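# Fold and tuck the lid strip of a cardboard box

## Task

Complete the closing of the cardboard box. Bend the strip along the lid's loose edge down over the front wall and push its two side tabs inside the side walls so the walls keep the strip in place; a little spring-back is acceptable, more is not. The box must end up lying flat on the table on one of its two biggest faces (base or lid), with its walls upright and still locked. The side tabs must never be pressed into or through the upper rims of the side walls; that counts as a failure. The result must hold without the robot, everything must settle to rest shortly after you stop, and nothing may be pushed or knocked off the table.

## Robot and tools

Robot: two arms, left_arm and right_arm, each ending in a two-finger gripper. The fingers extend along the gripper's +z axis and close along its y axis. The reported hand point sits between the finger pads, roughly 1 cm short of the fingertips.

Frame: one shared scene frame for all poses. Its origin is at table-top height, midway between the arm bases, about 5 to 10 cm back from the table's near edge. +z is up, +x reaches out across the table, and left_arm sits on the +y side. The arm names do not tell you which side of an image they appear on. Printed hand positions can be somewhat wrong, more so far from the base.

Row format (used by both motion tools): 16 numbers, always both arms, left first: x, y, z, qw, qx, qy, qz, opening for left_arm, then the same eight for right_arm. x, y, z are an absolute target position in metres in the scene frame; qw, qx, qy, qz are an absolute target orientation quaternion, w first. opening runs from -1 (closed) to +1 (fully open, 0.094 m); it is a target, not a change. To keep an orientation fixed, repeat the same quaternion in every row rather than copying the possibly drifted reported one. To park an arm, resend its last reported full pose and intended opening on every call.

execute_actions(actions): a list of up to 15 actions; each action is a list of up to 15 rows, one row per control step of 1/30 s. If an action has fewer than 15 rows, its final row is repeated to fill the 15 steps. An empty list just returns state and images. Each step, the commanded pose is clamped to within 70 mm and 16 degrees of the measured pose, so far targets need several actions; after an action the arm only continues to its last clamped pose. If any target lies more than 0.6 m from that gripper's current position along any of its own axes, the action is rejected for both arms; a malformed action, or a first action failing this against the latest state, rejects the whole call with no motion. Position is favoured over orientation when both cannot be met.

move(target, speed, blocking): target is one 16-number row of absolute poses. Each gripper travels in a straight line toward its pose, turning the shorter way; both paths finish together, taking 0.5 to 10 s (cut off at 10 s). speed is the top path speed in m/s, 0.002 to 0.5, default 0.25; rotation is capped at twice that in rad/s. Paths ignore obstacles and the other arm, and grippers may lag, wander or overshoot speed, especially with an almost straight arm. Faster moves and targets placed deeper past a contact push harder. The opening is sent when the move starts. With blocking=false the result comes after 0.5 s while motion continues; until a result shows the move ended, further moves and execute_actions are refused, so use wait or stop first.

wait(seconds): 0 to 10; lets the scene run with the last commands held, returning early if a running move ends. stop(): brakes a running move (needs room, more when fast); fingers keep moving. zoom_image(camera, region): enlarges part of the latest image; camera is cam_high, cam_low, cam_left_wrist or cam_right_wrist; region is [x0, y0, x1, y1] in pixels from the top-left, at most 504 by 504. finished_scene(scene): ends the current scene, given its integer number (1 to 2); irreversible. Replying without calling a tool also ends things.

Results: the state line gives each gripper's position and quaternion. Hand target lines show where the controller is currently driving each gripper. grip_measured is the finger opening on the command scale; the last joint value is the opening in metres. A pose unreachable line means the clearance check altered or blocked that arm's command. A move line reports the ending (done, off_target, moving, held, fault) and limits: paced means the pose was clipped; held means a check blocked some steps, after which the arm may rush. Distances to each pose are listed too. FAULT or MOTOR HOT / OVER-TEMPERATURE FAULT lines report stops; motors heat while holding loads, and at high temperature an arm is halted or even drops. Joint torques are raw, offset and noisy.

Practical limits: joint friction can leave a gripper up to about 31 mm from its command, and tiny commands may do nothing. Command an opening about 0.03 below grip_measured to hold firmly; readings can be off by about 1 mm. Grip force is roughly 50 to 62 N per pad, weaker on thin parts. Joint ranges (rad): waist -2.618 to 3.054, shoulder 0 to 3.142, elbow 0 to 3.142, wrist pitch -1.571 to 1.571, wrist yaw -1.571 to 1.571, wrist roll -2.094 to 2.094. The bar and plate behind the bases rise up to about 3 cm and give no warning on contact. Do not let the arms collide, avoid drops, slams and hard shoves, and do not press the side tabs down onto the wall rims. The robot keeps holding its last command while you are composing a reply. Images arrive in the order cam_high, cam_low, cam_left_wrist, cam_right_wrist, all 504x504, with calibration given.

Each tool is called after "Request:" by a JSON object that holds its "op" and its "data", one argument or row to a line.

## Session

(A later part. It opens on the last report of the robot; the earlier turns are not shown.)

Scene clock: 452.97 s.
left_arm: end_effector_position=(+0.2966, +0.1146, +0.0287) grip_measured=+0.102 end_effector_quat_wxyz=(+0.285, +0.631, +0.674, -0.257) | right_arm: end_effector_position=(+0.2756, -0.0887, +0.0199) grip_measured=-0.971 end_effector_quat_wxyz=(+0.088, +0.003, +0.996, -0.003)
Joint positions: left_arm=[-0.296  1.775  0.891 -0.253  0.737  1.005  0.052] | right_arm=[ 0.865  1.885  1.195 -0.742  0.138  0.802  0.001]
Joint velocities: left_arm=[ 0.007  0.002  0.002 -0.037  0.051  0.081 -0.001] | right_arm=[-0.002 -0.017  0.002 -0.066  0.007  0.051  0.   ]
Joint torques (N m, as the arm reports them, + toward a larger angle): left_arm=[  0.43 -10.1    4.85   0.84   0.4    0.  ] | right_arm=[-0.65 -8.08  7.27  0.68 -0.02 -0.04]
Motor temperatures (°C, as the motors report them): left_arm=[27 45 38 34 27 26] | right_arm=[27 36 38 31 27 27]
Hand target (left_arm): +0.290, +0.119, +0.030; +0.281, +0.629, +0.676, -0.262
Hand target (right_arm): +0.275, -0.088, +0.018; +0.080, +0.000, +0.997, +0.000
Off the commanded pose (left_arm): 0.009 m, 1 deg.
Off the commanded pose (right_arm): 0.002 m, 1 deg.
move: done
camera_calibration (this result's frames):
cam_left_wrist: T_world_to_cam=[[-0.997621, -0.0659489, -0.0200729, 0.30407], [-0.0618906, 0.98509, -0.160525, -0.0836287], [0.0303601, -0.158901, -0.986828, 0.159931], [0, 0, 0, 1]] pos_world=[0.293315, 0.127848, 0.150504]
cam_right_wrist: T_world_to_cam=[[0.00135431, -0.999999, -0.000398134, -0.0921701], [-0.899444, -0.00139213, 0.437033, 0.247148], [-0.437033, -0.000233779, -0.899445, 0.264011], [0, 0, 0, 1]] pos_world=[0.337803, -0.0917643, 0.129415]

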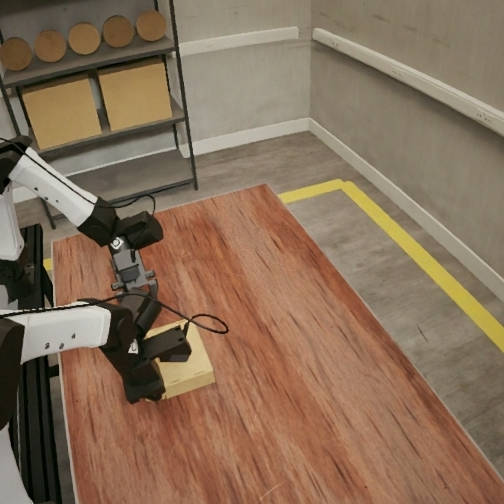

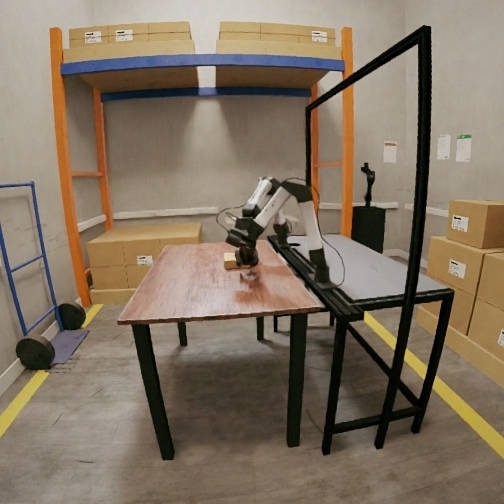

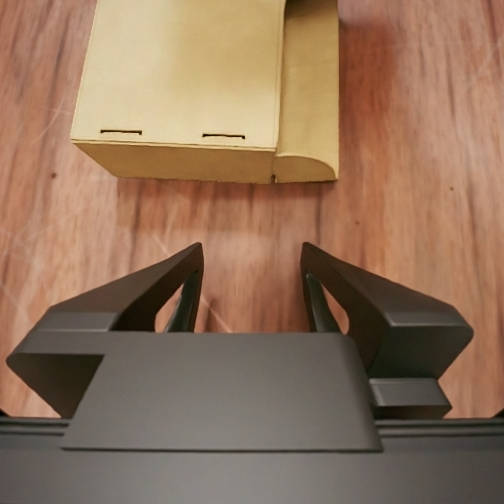

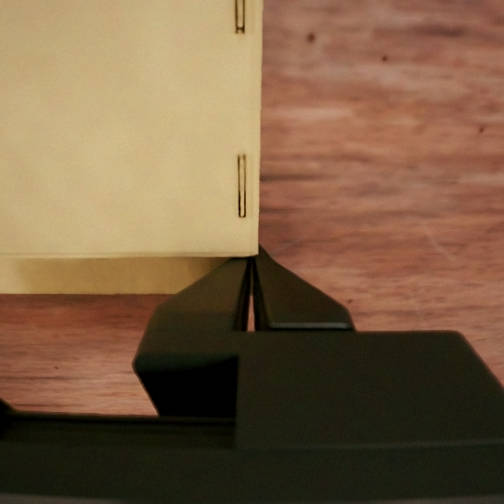

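Request:
{"op": "move", "data": {
  "target": [0.296,0.064,0.03,0.28,0.63,0.676,-0.261,0.1, 0.275,-0.084,0.018,0.08,0,0.997,0,-1],
  "speed": 0.03
}}

Request:
{"op": "zoom_image", "data": {
  "camera": "cam_left_wrist",
  "region": [220, 190, 350, 280]
}}

Request:
{"op": "execute_actions", "data": {
  "actions": [
    [[0.296,0.064,0.03,0.28,0.63,0.676,-0.261,-0.1, 0.275,-0.084,0.018,0.08,0,0.997,0,-1]],
    [[0.296,0.064,0.03,0.28,0.63,0.676,-0.261,-0.3, 0.275,-0.084,0.018,0.08,0,0.997,0,-1]]
  ]
}}

Request:
{"op": "zoom_image", "data": {
  "camera": "cam_left_wrist",
  "region": [220, 190, 350, 280]
}}

Scene clock: 462.80 s.
left_arm: end_effector_position=(+0.2912, +0.0697, +0.0322) grip_measured=+0.102 end_effector_quat_wxyz=(+0.277, +0.630, +0.676, -0.265) | right_arm: end_effector_position=(+0.2757, -0.0885, +0.0203) grip_measured=-0.971 end_effector_quat_wxyz=(+0.089, +0.003, +0.996, -0.002)
Joint positions: left_arm=[-0.429  1.802  0.939 -0.192  0.688  0.85   0.052] | right_arm=[ 0.865  1.883  1.195 -0.741  0.138  0.802  0.001]
Joint velocities: left_arm=[ 0.012 -0.007  0.007  0.022 -0.022  0.051 -0.001] | right_arm=[ 0.012 -0.012 -0.022  0.037 -0.095 -0.037 -0.001]
Joint torques (N m, as the arm reports them, + toward a larger angle): left_arm=[-1.29 -6.91  7.81  1.32  0.2  -0.2 ] | right_arm=[ 0.21 -7.61  8.07  0.61 -0.03  0.02]
Motor temperatures (°C, as the motors report them): left_arm=[27 46 38 33 27 26] | right_arm=[27 36 38 31 27 27]
Hand target (left_arm): +0.296, +0.065, +0.029; +0.279, +0.630, +0.676, -0.261
Hand target (right_arm): +0.275, -0.084, +0.018; +0.080, +0.000, +0.997, +0.000
Off the commanded pose (left_arm): 0.008 m, 1 deg.
Off the commanded pose (right_arm): 0.005 m, 1 deg.
move: done
camera_calibration (this result's frames):
cam_left_wrist: T_world_to_cam=[[-0.998156, -0.0606815, 0.00177758, 0.2949], [-0.06018, 0.985205, -0.160468, -0.0396559], [0.00798618, -0.160279, -0.987039, 0.163053], [0, 0, 0, 1]] pos_world=[0.290668, 0.0830983, 0.154052]
cam_right_wrist: T_world_to_cam=[[0.00139017, -0.999997, -0.0017603, -0.0919532], [-0.899787, -0.00201892, 0.436326, 0.247124], [-0.436328, 0.000977328, -0.899787, 0.26433], [0, 0, 0, 1]] pos_world=[0.337822, -0.0917124, 0.129852]

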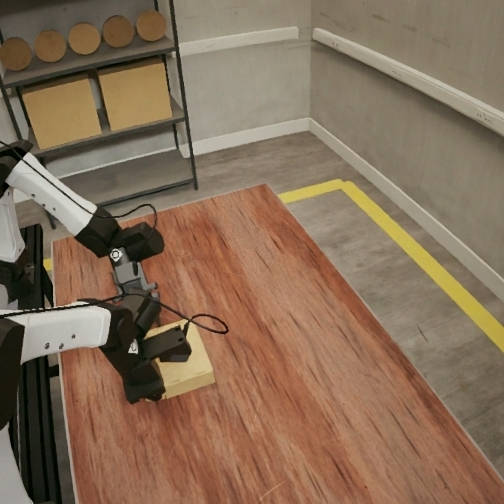

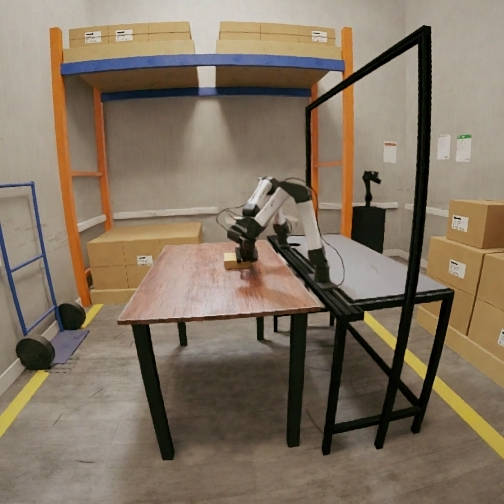

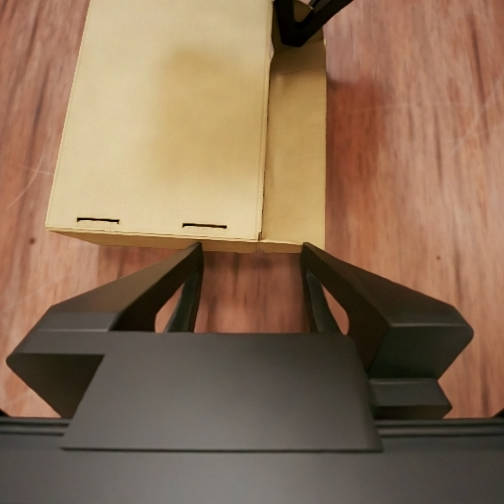

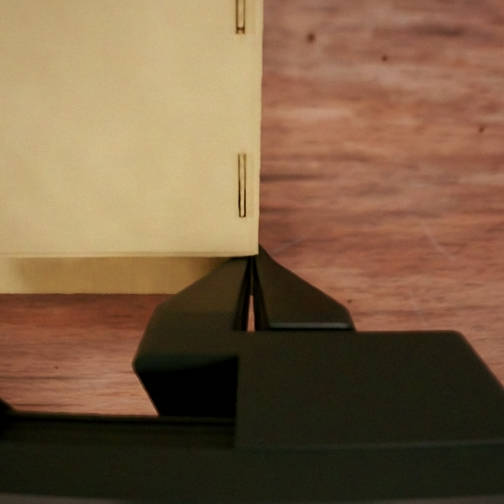

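Region (220, 190, 350, 280) of cam_left_wrist's 504x504 image, scaled by 3.877, with more detail than that image has; it fills the top 349 rows of this view, and the rest is white.

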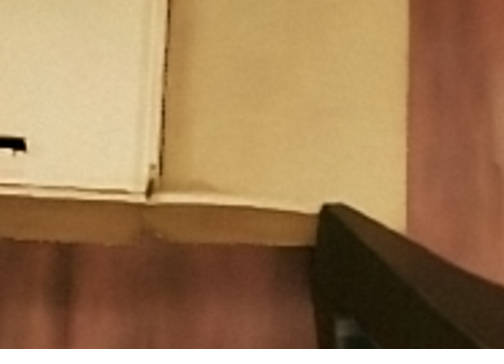

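Scene clock: 463.80 s.
left_arm: end_effector_position=(+0.2885, +0.0682, +0.0321) grip_measured=-0.298 end_effector_quat_wxyz=(+0.273, +0.629, +0.676, -0.269) | right_arm: end_effector_position=(+0.2768, -0.0895, +0.0204) grip_measured=-0.971 end_effector_quat_wxyz=(+0.090, +0.011, +0.996, -0.003)
Joint positions: left_arm=[-0.434  1.802  0.939 -0.197  0.692  0.843  0.033] | right_arm=[ 0.862  1.883  1.195 -0.741  0.141  0.816  0.001]
Joint velocities: left_arm=[ 0.007  0.002  0.012 -0.051 -0.095 -0.081 -0.001] | right_arm=[ 0.002  0.002  0.007 -0.007  0.007  0.022  0.   ]
Joint torques (N m, as the arm reports them, + toward a larger angle): left_arm=[-0.93 -7.23  7.44  1.41  0.16 -0.18] | right_arm=[ 0.25 -7.46  8.02  0.65 -0.05 -0.14]
Motor temperatures (°C, as the motors report them): left_arm=[27 46 38 33 27 26] | right_arm=[27 36 38 31 27 27]
Hand target (left_arm): +0.296, +0.064, +0.030; +0.280, +0.630, +0.676, -0.261
Hand target (right_arm): +0.275, -0.084, +0.018; +0.080, +0.000, +0.997, +0.000
Off the commanded pose (left_arm): 0.009 m, 1 deg.
Off the commanded pose (right_arm): 0.006 m, 2 deg.
camera_calibration (this result's frames):
cam_left_wrist: T_world_to_cam=[[-0.998191, -0.0586365, 0.0132691, 0.291672], [-0.0600109, 0.985058, -0.16143, -0.0383766], [-0.00360512, -0.161934, -0.986795, 0.166199], [0, 0, 0, 1]] pos_world=[0.28944, 0.081819, 0.153939]
cam_right_wrist: T_world_to_cam=[[-0.014493, -0.999893, -0.00176094, -0.0885561], [-0.901048, 0.0122968, 0.433545, 0.249746], [-0.433477, 0.00787008, -0.90113, 0.264743], [0, 0, 0, 1]] pos_world=[0.33851, -0.0937012, 0.130136]

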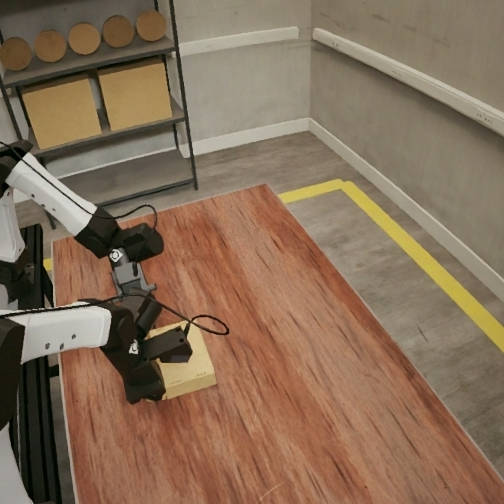

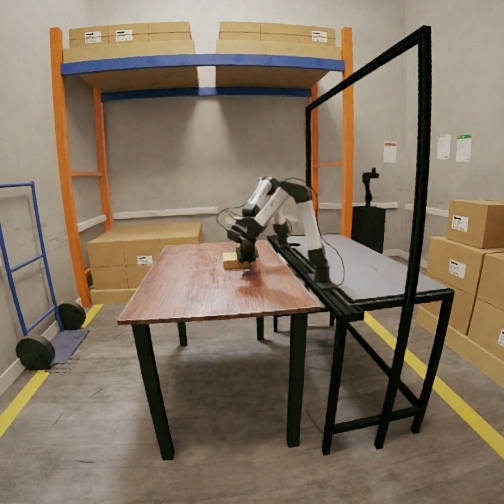

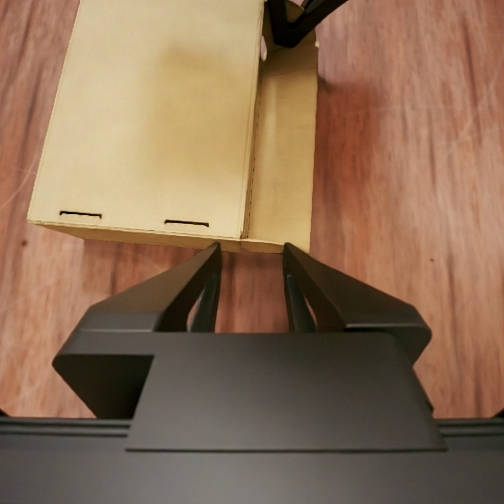

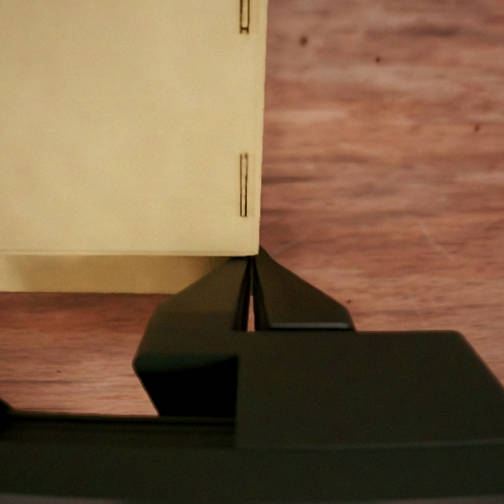

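Region (220, 190, 350, 280) of cam_left_wrist's 504x504 image, scaled by 3.877, with more detail than that image has; it fills the top 349 rows of this view, and the rest is white.

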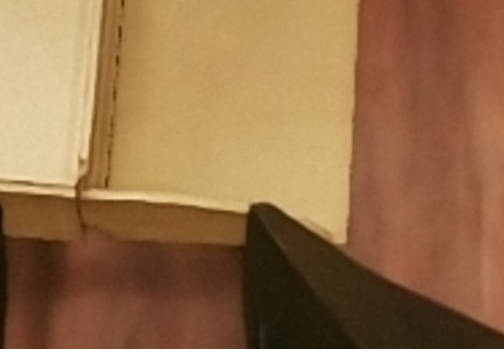

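Request:
{"op": "move", "data": {
  "target": [0.28,0.13,0.07,0.28,0.63,0.676,-0.261,-0.3, 0.275,-0.088,0.02,0.08,0,0.997,0,-0.7],
  "speed": 0.06
}}

Request:
{"op": "move", "data": {
  "target": [0.28,0.13,0.07,0.28,0.63,0.676,-0.261,-0.3, 0.265,-0.088,0.09,0.2,0,0.98,0,-0.7],
  "speed": 0.05
}}

Scene clock: 468.73 s.
left_arm: end_effector_position=(+0.2866, +0.1243, +0.0690) grip_measured=-0.298 end_effector_quat_wxyz=(+0.285, +0.632, +0.674, -0.257) | right_arm: end_effector_position=(+0.2761, -0.0888, +0.0202) grip_measured=-0.702 end_effector_quat_wxyz=(+0.088, +0.003, +0.996, -0.001)
Joint positions: left_arm=[-0.27   1.644  0.925 -0.441  0.75   1.039  0.033] | right_arm=[ 0.862  1.883  1.195 -0.741  0.134  0.801  0.014]
Joint velocities: left_arm=[-0.007 -0.012  0.002 -0.051 -0.037 -0.022  0.   ] | right_arm=[-0.007  0.017 -0.012  0.007  0.022 -0.007  0.   ]
Joint torques (N m, as the arm reports them, + toward a larger angle): left_arm=[ 0.42 -9.22  5.54  0.83  0.42 -0.08] | right_arm=[-0.41 -8.4   7.48  0.62  0.01  0.03]
Motor temperatures (°C, as the motors report them): left_arm=[27 46 38 34 26 26] | right_arm=[27 37 39 31 27 27]
Hand target (left_arm): +0.280, +0.129, +0.070; +0.282, +0.629, +0.676, -0.262
Hand target (right_arm): +0.275, -0.088, +0.020; +0.080, +0.000, +0.997, +0.000
Off the commanded pose (left_arm): 0.009 m, 1 deg.
Off the commanded pose (right_arm): 0.001 m, 1 deg.
move: done
camera_calibration (this result's frames):
cam_left_wrist: T_world_to_cam=[[-0.997739, -0.0641286, -0.0200898, 0.295358], [-0.0600595, 0.985037, -0.161541, -0.0877847], [0.0301486, -0.159969, -0.986662, 0.201753], [0, 0, 0, 1]] pos_world=[0.283335, 0.137686, 0.190814]
cam_right_wrist: T_world_to_cam=[[0.000582797, -0.999993, -0.00382057, -0.0919721], [-0.89896, -0.00219743, 0.438025, 0.247187], [-0.438031, 0.00317926, -0.898954, 0.265077], [0, 0, 0, 1]] pos_world=[0.338377, -0.092271, 0.129666]

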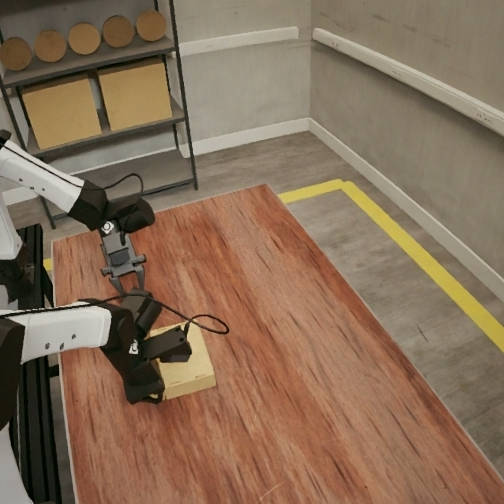

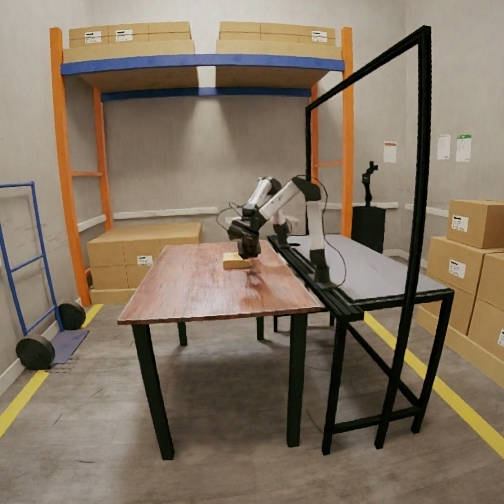

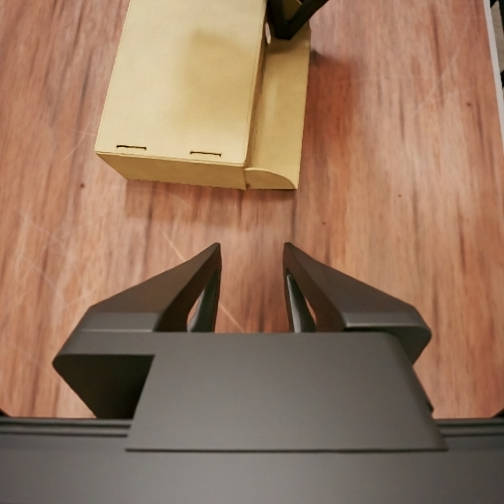

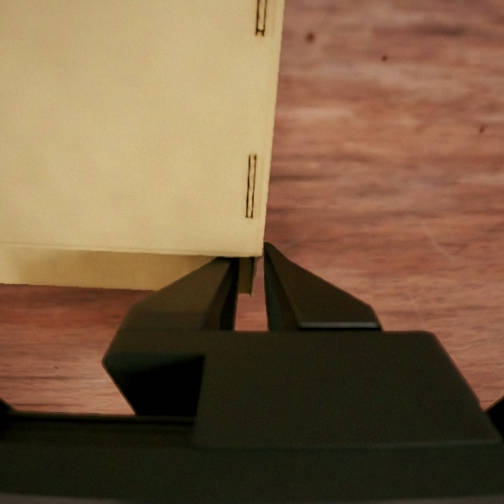

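Scene clock: 471.30 s.
left_arm: end_effector_position=(+0.2852, +0.1248, +0.0684) grip_measured=-0.298 end_effector_quat_wxyz=(+0.282, +0.633, +0.673, -0.258) | right_arm: end_effector_position=(+0.2733, -0.0780, +0.0971) grip_measured=-0.702 end_effector_quat_wxyz=(+0.205, +0.002, +0.979, +0.015)
Joint positions: left_arm=[-0.27   1.644  0.925 -0.449  0.75   1.045  0.033] | right_arm=[ 0.971  1.672  1.195 -0.787  0.314  0.869  0.014]
Joint velocities: left_arm=[-0.002 -0.007 -0.002 -0.022  0.022 -0.037  0.   ] | right_arm=[ 0.012 -0.002 -0.002 -0.037  0.037  0.007  0.   ]
Joint torques (N m, as the arm reports them, + toward a larger angle): left_arm=[ 0.67 -9.09  5.69  0.79  0.43 -0.04] | right_arm=[ 0.69 -8.4   5.07  0.91  0.27  0.12]
Motor temperatures (°C, as the motors report them): left_arm=[27 46 38 33 26 26] | right_arm=[27 37 39 31 27 27]
Hand target (left_arm): +0.280, +0.130, +0.070; +0.280, +0.630, +0.676, -0.261
Hand target (right_arm): +0.264, -0.087, +0.091; +0.199, -0.000, +0.980, -0.000
Off the commanded pose (left_arm): 0.008 m, 1 deg.
Off the commanded pose (right_arm): 0.015 m, 2 deg.
move: off_target (right_arm)
camera_calibration (this result's frames):
cam_left_wrist: T_world_to_cam=[[-0.998072, -0.0595433, -0.0174911, 0.293314], [-0.0560291, 0.985753, -0.158591, -0.0898743], [0.026685, -0.157305, -0.987189, 0.201983], [0, 0, 0, 1]] pos_world=[0.282323, 0.137832, 0.190273]
cam_right_wrist: T_world_to_cam=[[0.0108833, -0.999372, -0.0337089, -0.0807683], [-0.976881, -0.0178243, 0.21304, 0.252929], [-0.213507, 0.030611, -0.976462, 0.281234], [0, 0, 0, 1]] pos_world=[0.308006, -0.0848182, 0.218007]

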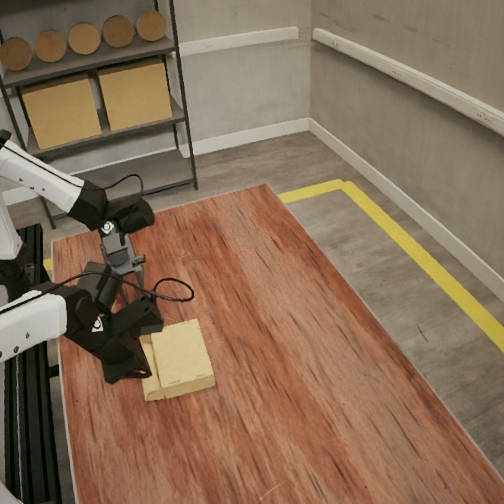

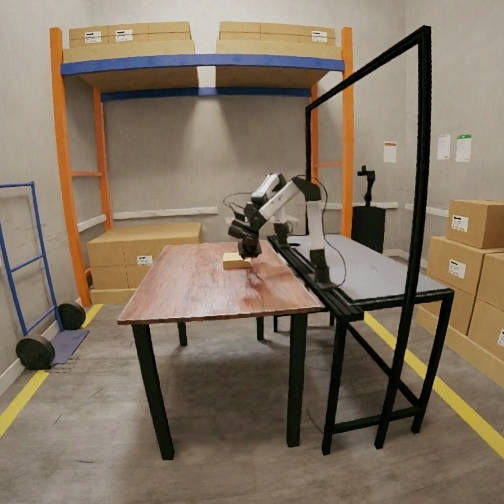

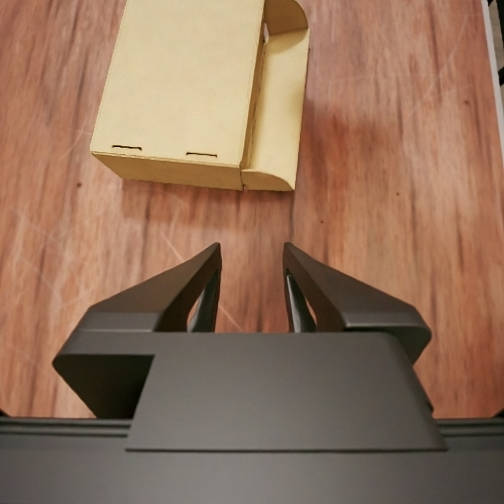

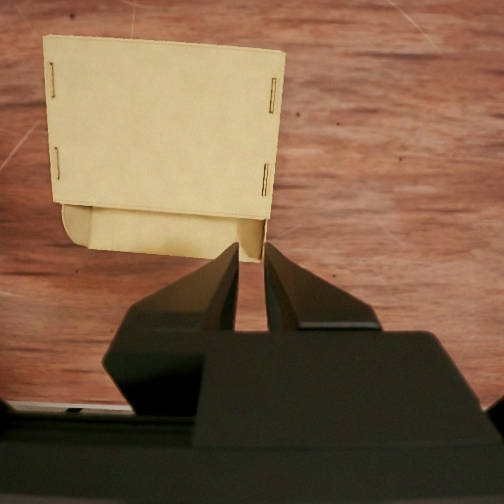

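Request:
{"op": "execute_actions", "data": {
  "actions": []
}}

Scene clock: 481.27 s.
left_arm: end_effector_position=(+0.2852, +0.1248, +0.0684) grip_measured=-0.298 end_effector_quat_wxyz=(+0.282, +0.633, +0.673, -0.258) | right_arm: end_effector_position=(+0.2733, -0.0784, +0.0971) grip_measured=-0.702 end_effector_quat_wxyz=(+0.206, +0.002, +0.978, +0.014)
Joint positions: left_arm=[-0.27   1.644  0.925 -0.449  0.75   1.046  0.033] | right_arm=[ 0.971  1.672  1.195 -0.788  0.316  0.87   0.014]
Joint velocities: left_arm=[ 0.007  0.017 -0.022 -0.037 -0.007 -0.007 -0.   ] | right_arm=[-0.007 -0.007  0.007 -0.037 -0.066  0.022  0.   ]
Joint torques (N m, as the arm reports them, + toward a larger angle): left_arm=[ 0.61 -9.06  5.66  0.8   0.42 -0.04] | right_arm=[ 0.57 -8.37  5.08  0.92  0.3   0.1 ]
Motor temperatures (°C, as the motors report them): left_arm=[27 46 37 33 27 26] | right_arm=[27 37 38 31 27 27]
Hand target (left_arm): +0.280, +0.130, +0.070; +0.280, +0.630, +0.676, -0.261
Hand target (right_arm): +0.264, -0.087, +0.091; +0.199, -0.000, +0.980, -0.000
Off the commanded pose (left_arm): 0.008 m, 1 deg.
Off the commanded pose (right_arm): 0.015 m, 2 deg.
camera_calibration (this result's frames):
cam_left_wrist: T_world_to_cam=[[-0.998084, -0.0592734, -0.0177605, 0.293302], [-0.0557203, 0.985772, -0.158585, -0.0899649], [0.0269078, -0.157292, -0.987185, 0.201918], [0, 0, 0, 1]] pos_world=[0.282294, 0.13783, 0.190272]
cam_right_wrist: T_world_to_cam=[[0.00933259, -0.99944, -0.0321348, -0.0809222], [-0.977059, -0.0159519, 0.21237, 0.253247], [-0.212764, 0.0294156, -0.976661, 0.281001], [0, 0, 0, 1]] pos_world=[0.307979, -0.085103, 0.21806]

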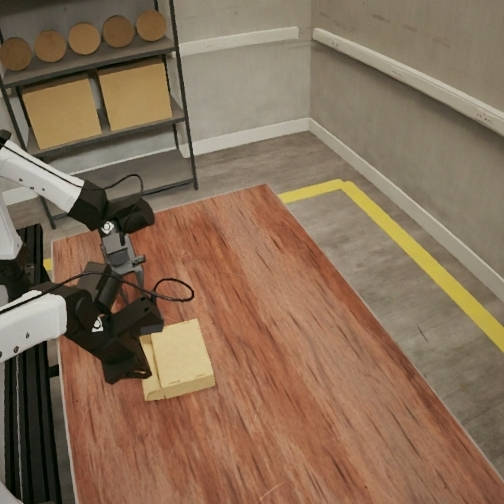

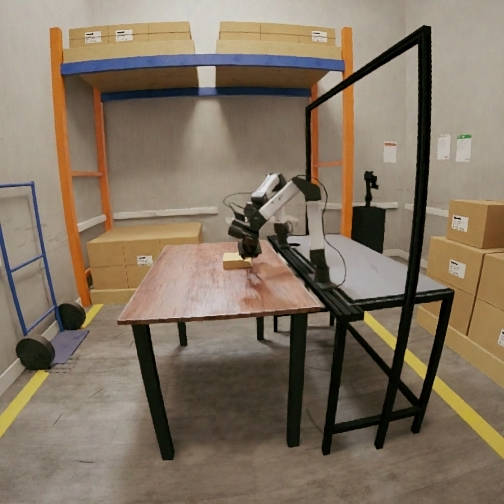

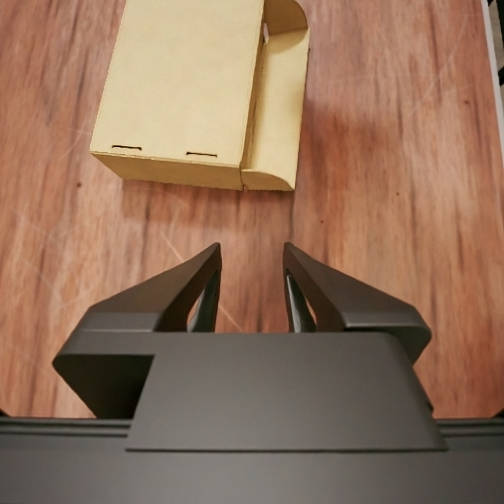

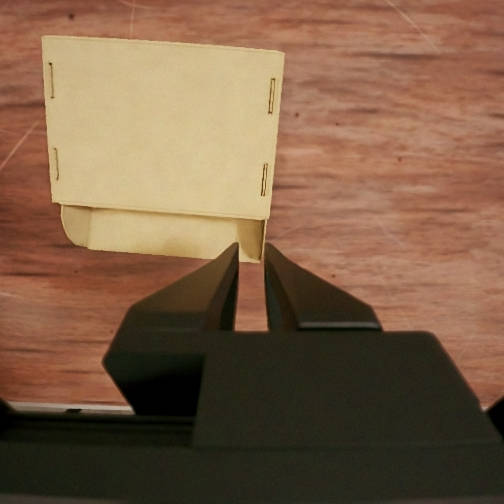

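Request:
{"op": "move", "data": {
  "target": [0.272,0.058,0.085,0.23,0,0.973,0,-0.65, 0.30,-0.25,0.12,0.2,0,0.98,0,-0.7],
  "speed": 0.15
}}

Scene clock: 490.43 s.
left_arm: end_effector_position=(+0.2744, +0.0573, +0.0849) grip_measured=-0.648 end_effector_quat_wxyz=(+0.235, +0.000, +0.972, -0.009) | right_arm: end_effector_position=(+0.3113, -0.2481, +0.1286) grip_measured=-0.702 end_effector_quat_wxyz=(+0.218, +0.001, +0.976, -0.001)
Joint positions: left_arm=[-0.904  1.742  1.275 -0.751 -0.356 -0.89   0.017] | right_arm=[ 0.414  1.337  0.985 -0.784  0.148  0.327  0.014]
Joint velocities: left_arm=[-0.007  0.022 -0.012 -0.051  0.022  0.007 -0.001] | right_arm=[ 0.007 -0.007  0.002  0.037 -0.022 -0.081 -0.001]
Joint torques (N m, as the arm reports them, + toward a larger angle): left_arm=[-0.89 -7.4   8.28  0.8  -0.37 -0.18] | right_arm=[-0.76 -6.03  5.73  1.23 -0.01 -0.03]
Motor temperatures (°C, as the motors report them): left_arm=[27 46 37 33 27 26] | right_arm=[27 37 38 31 27 27]
Hand target (left_arm): +0.274, +0.058, +0.082; +0.232, +0.000, +0.973, +0.003
Hand target (right_arm): +0.301, -0.253, +0.121; +0.204, -0.001, +0.979, -0.004
Off the commanded pose (left_arm): 0.002 m, 1 deg.
Off the commanded pose (right_arm): 0.014 m, 2 deg.
move: off_target (right_arm)
camera_calibration (this result's frames):
cam_left_wrist: T_world_to_cam=[[-0.012164, -0.99986, 0.0115309, 0.0597525], [-0.988636, 0.0137539, 0.149699, 0.264057], [-0.149837, -0.00957894, -0.988664, 0.24804], [0, 0, 0, 1]] pos_world=[0.298949, 0.0584882, 0.20501]
cam_right_wrist: T_world_to_cam=[[0.0054055, -0.999984, -0.00149731, -0.252715], [-0.981993, -0.005591, 0.188833, 0.288063], [-0.188838, 0.000449614, -0.982008, 0.310866], [0, 0, 0, 1]] pos_world=[0.342945, -0.25124, 0.250499]

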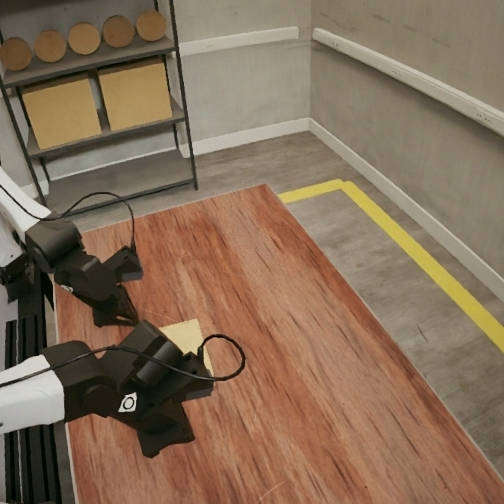

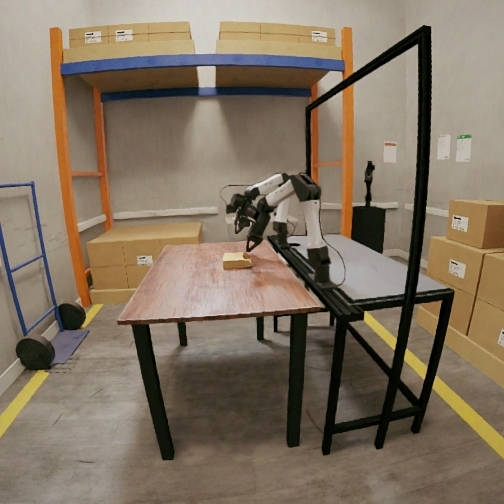

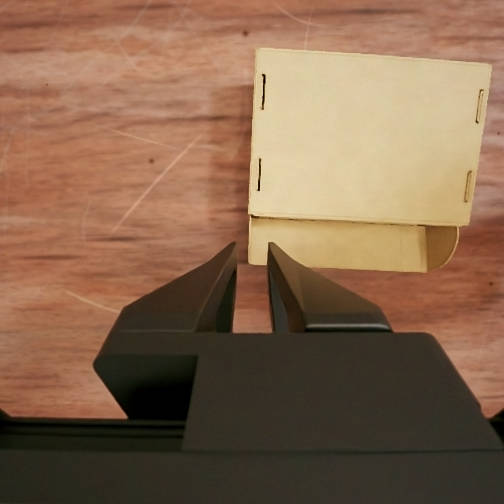

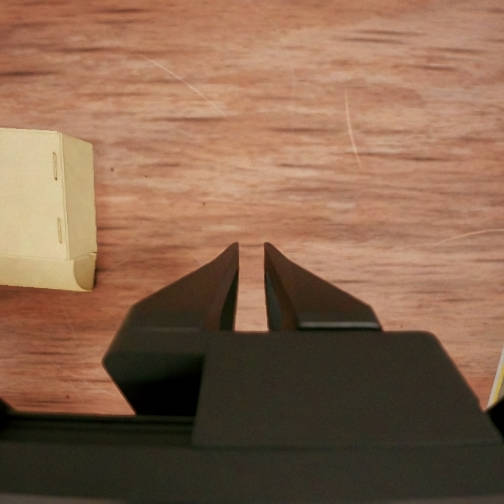

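Request:
{"op": "move", "data": {
  "target": [0.274,0.058,0.014,0.23,0.025,0.973,-0.006,-0.65, 0.30,-0.25,0.12,0.2,0,0.98,0,-0.7],
  "speed": 0.05
}}

Request:
{"op": "zoom_image", "data": {
  "camera": "cam_left_wrist",
  "region": [170,130,370,330]
}}

Scene clock: 495.00 s.
left_arm: end_effector_position=(+0.2766, +0.0542, +0.0263) grip_measured=-0.648 end_effector_quat_wxyz=(+0.241, +0.021, +0.970, -0.015) | right_arm: end_effector_position=(+0.3106, -0.2471, +0.1283) grip_measured=-0.702 end_effector_quat_wxyz=(+0.216, +0.000, +0.976, +0.002)
Joint positions: left_arm=[-0.904  1.823  1.12  -0.489 -0.352 -0.844  0.017] | right_arm=[ 0.414  1.337  0.985 -0.785  0.141  0.326  0.014]
Joint velocities: left_arm=[-0.002  0.012  0.012 -0.037 -0.022 -0.022 -0.001] | right_arm=[-0.002 -0.012  0.002  0.022  0.022 -0.081  0.   ]
Joint torques (N m, as the arm reports them, + toward a larger angle): left_arm=[-0.12 -8.01  5.48  1.07 -0.16 -0.02] | right_arm=[-0.19 -5.62  5.99  1.15  0.01  0.05]
Motor temperatures (°C, as the motors report them): left_arm=[27 45 38 33 26 26] | right_arm=[27 37 38 31 27 27]
Hand target (left_arm): +0.273, +0.059, +0.015; +0.230, +0.025, +0.973, -0.006
Hand target (right_arm): +0.300, -0.250, +0.120; +0.200, +0.000, +0.980, +0.000
Off the commanded pose (left_arm): 0.013 m, 2 deg.
Off the commanded pose (right_arm): 0.014 m, 2 deg.
move: off_target (left_arm, right_arm)
camera_calibration (this result's frames):
cam_left_wrist: T_world_to_cam=[[-0.0546392, -0.998415, 0.0134856, 0.0690002], [-0.989014, 0.0559727, 0.136817, 0.273257], [-0.137355, -0.00586188, -0.990504, 0.18676], [0, 0, 0, 1]] pos_world=[0.299678, 0.0546907, 0.14667]
cam_right_wrist: T_world_to_cam=[[0.00883446, -0.999939, -0.00656386, -0.252116], [-0.981276, -0.0099322, 0.19235, 0.28573], [-0.192404, 0.00474164, -0.981304, 0.312515], [0, 0, 0, 1]] pos_world=[0.342737, -0.250745, 0.250058]

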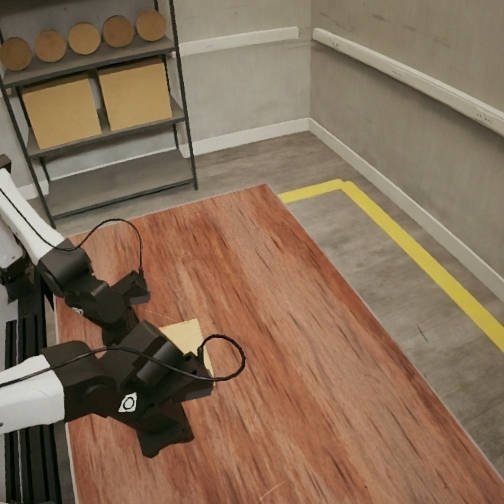

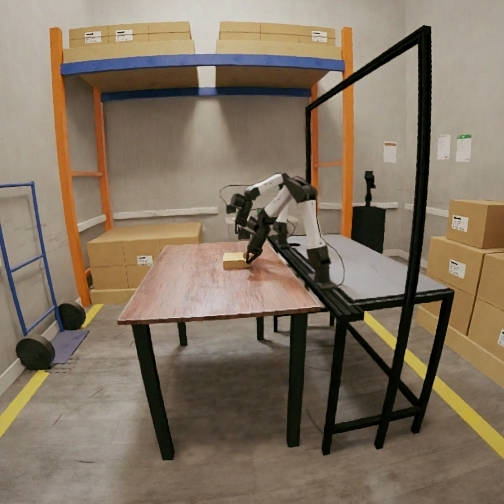

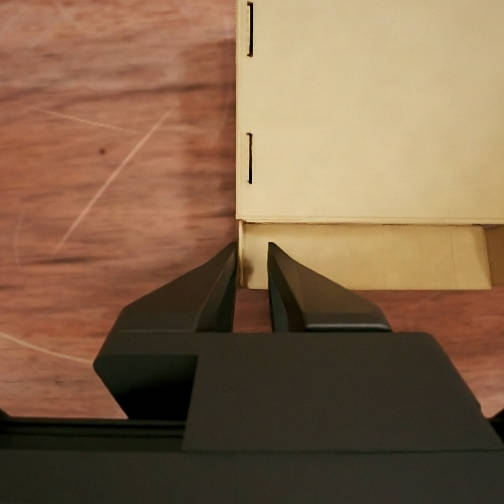

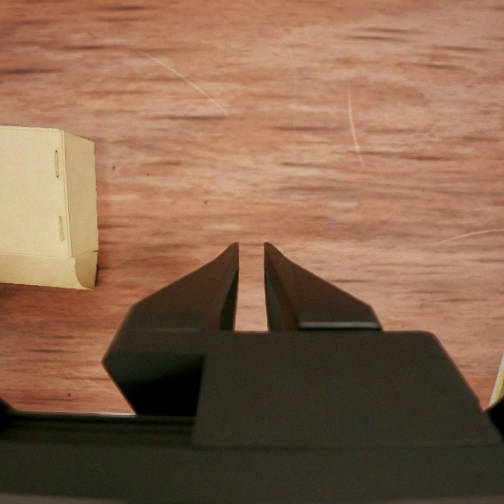

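Region (170, 130, 370, 330) of cam_left_wrist's 504x504 image, scaled by 2.520, with more detail than that image has.

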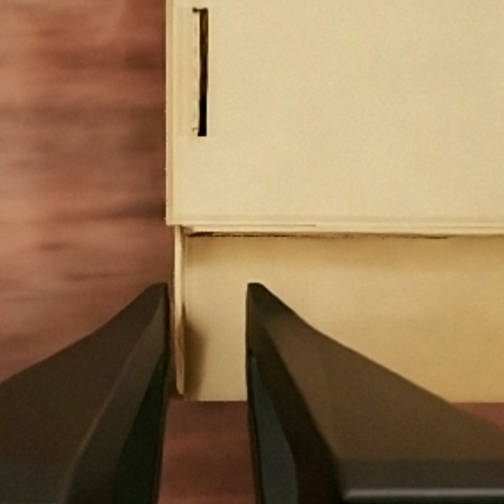

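Flap looks aligned with slot. Shift +y 5 mm and lower a bit.

Request:
{"op": "move", "data": {
  "target": [0.274,0.068,0.006,0.23,0.025,0.973,-0.006,-0.65, 0.30,-0.25,0.12,0.2,0,0.98,0,-0.7],
  "speed": 0.03
}}

Scene clock: 499.43 s.
left_arm: end_effector_position=(+0.2756, +0.0619, +0.0159) grip_measured=-0.648 end_effector_quat_wxyz=(+0.239, +0.023, +0.971, -0.013) | right_arm: end_effector_position=(+0.3105, -0.2471, +0.1283) grip_measured=-0.702 end_effector_quat_wxyz=(+0.216, -0.000, +0.976, +0.002)
Joint positions: left_arm=[-0.893  1.823  1.074 -0.444 -0.347 -0.829  0.017] | right_arm=[ 0.414  1.337  0.985 -0.785  0.141  0.326  0.014]
Joint velocities: left_arm=[ 0.012 -0.002 -0.007 -0.007  0.022 -0.022 -0.001] | right_arm=[ 0.007  0.007 -0.022  0.037  0.007 -0.022  0.   ]
Joint torques (N m, as the arm reports them, + toward a larger angle): left_arm=[ 0.37 -8.44  5.25  1.07 -0.16 -0.02] | right_arm=[-0.21 -5.6   6.06  1.15  0.03  0.1 ]
Motor temperatures (°C, as the motors report them): left_arm=[27 45 37 33 26 26] | right_arm=[27 36 38 32 27 27]
Hand target (left_arm): +0.273, +0.068, +0.007; +0.230, +0.025, +0.973, -0.006
Hand target (right_arm): +0.300, -0.250, +0.120; +0.200, +0.000, +0.980, -0.000
Off the commanded pose (left_arm): 0.012 m, 1 deg.
Off the commanded pose (right_arm): 0.014 m, 2 deg.
move: off_target (left_arm, right_arm)
camera_calibration (this result's frames):
cam_left_wrist: T_world_to_cam=[[-0.0586329, -0.998246, 0.00821685, 0.077913], [-0.988311, 0.0592057, 0.140488, 0.272799], [-0.140728, 0.000116442, -0.990048, 0.176928], [0, 0, 0, 1]] pos_world=[0.299077, 0.0616045, 0.136202]
cam_right_wrist: T_world_to_cam=[[0.00883113, -0.99994, -0.00643443, -0.252161], [-0.981207, -0.00990569, 0.192703, 0.285599], [-0.192755, 0.00461173, -0.981236, 0.312532], [0, 0, 0, 1]] pos_world=[0.3427, -0.250758, 0.250009]

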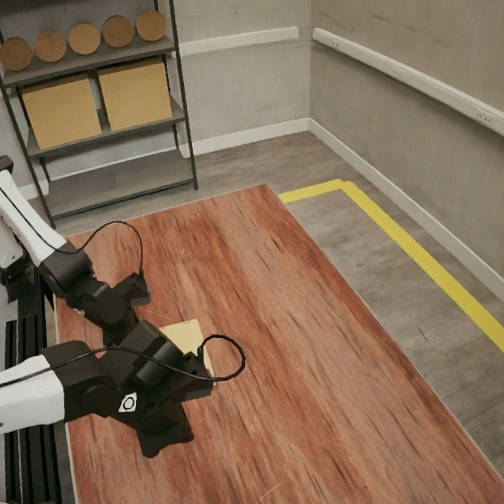

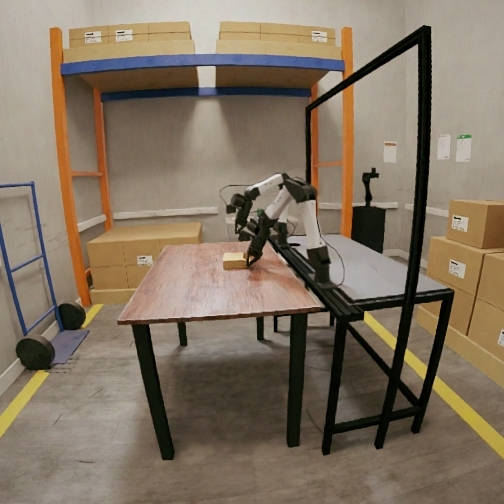

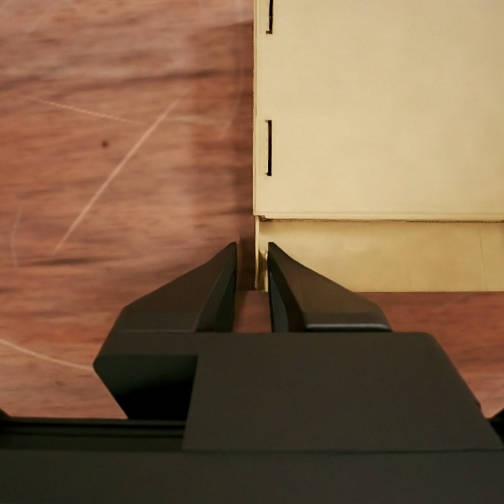

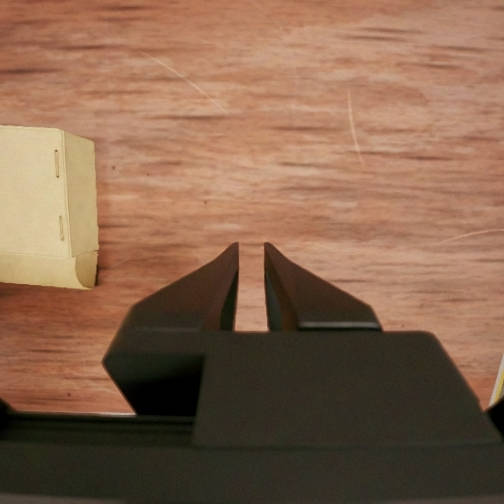

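Request:
{"op": "execute_actions", "data": {
  "actions": [
    [[0.274,0.056,0.010,0.23,0.025,0.973,-0.006,-0.8, 0.30,-0.25,0.12,0.2,0,0.98,0,-0.7]],
    [[0.274,0.058,0.010,0.23,0.025,0.973,-0.006,-1, 0.30,-0.25,0.12,0.2,0,0.98,0,-0.7]],
    [[0.274,0.058,0.010,0.23,0.025,0.973,-0.006,-1, 0.30,-0.25,0.12,0.2,0,0.98,0,-0.7]]
  ]
}}

Request:
{"op": "zoom_image", "data": {
  "camera": "cam_left_wrist",
  "region": [170,130,370,330]
}}

Scene clock: 504.37 s.
left_arm: end_effector_position=(+0.2764, +0.0568, +0.0143) grip_measured=-0.974 end_effector_quat_wxyz=(+0.238, +0.023, +0.971, -0.014) | right_arm: end_effector_position=(+0.3105, -0.2471, +0.1283) grip_measured=-0.702 end_effector_quat_wxyz=(+0.216, -0.000, +0.976, +0.002)
Joint positions: left_arm=[-0.899  1.841  1.092 -0.446 -0.346 -0.836  0.001] | right_arm=[ 0.414  1.337  0.985 -0.785  0.141  0.326  0.014]
Joint velocities: left_arm=[ 0.012 -0.007  0.007 -0.022 -0.007 -0.022 -0.001] | right_arm=[-0.002  0.002  0.017 -0.007  0.007 -0.066 -0.001]
Joint torques (N m, as the arm reports them, + toward a larger angle): left_arm=[-0.58 -8.33  7.21  0.82 -0.21 -0.13] | right_arm=[-0.18 -5.56  5.84  1.19  0.03  0.1 ]
Motor temperatures (°C, as the motors report them): left_arm=[27 45 37 33 26 26] | right_arm=[27 36 38 32 27 27]
Hand target (left_arm): +0.274, +0.058, +0.010; +0.230, +0.025, +0.973, -0.006
Hand target (right_arm): +0.300, -0.250, +0.120; +0.200, +0.000, +0.980, +0.000
Off the commanded pose (left_arm): 0.005 m, 1 deg.
Off the commanded pose (right_arm): 0.014 m, 2 deg.
camera_calibration (this result's frames):
cam_left_wrist: T_world_to_cam=[[-0.0589249, -0.998206, 0.0105667, 0.072928], [-0.987936, 0.0598307, 0.142836, 0.273874], [-0.143212, -0.00202265, -0.98969, 0.176319], [0, 0, 0, 1]] pos_world=[0.300118, 0.0567678, 0.134611]
cam_right_wrist: T_world_to_cam=[[0.00883113, -0.99994, -0.00643443, -0.252161], [-0.981207, -0.00990569, 0.192703, 0.285599], [-0.192755, 0.00461173, -0.981236, 0.312532], [0, 0, 0, 1]] pos_world=[0.3427, -0.250758, 0.250009]

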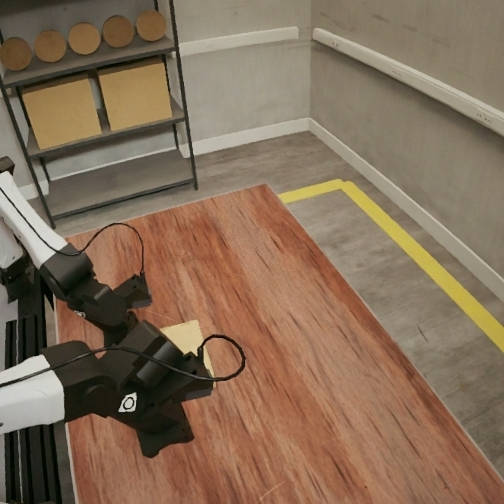

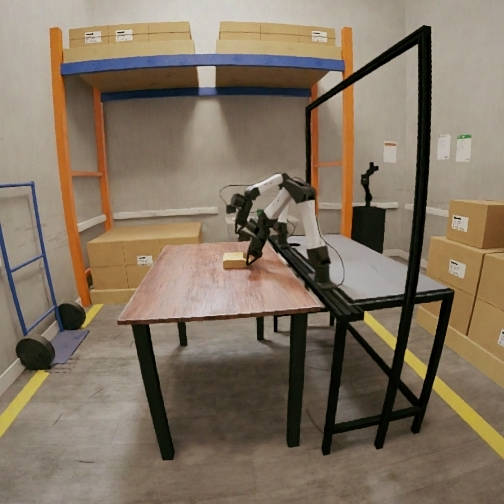

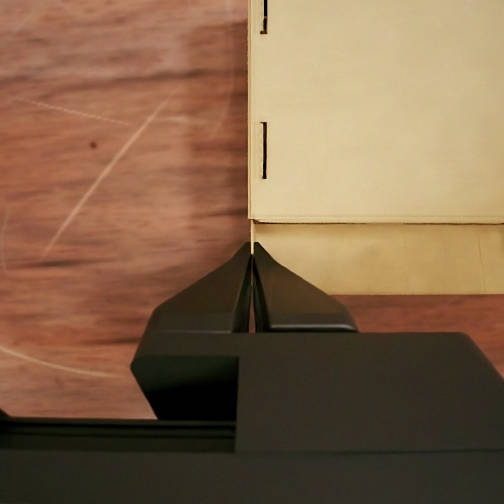

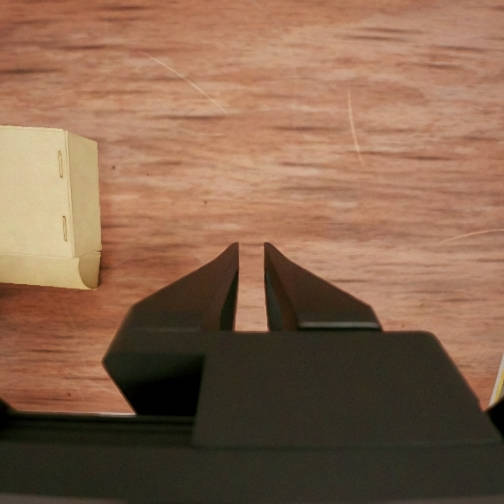

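Region (170, 130, 370, 330) of cam_left_wrist's 504x504 image, scaled by 2.520, with more detail than that image has.

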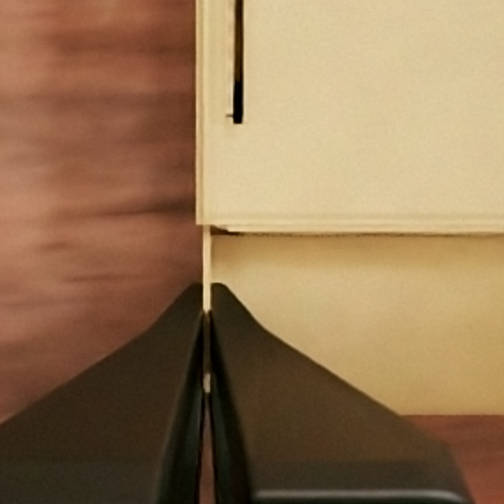

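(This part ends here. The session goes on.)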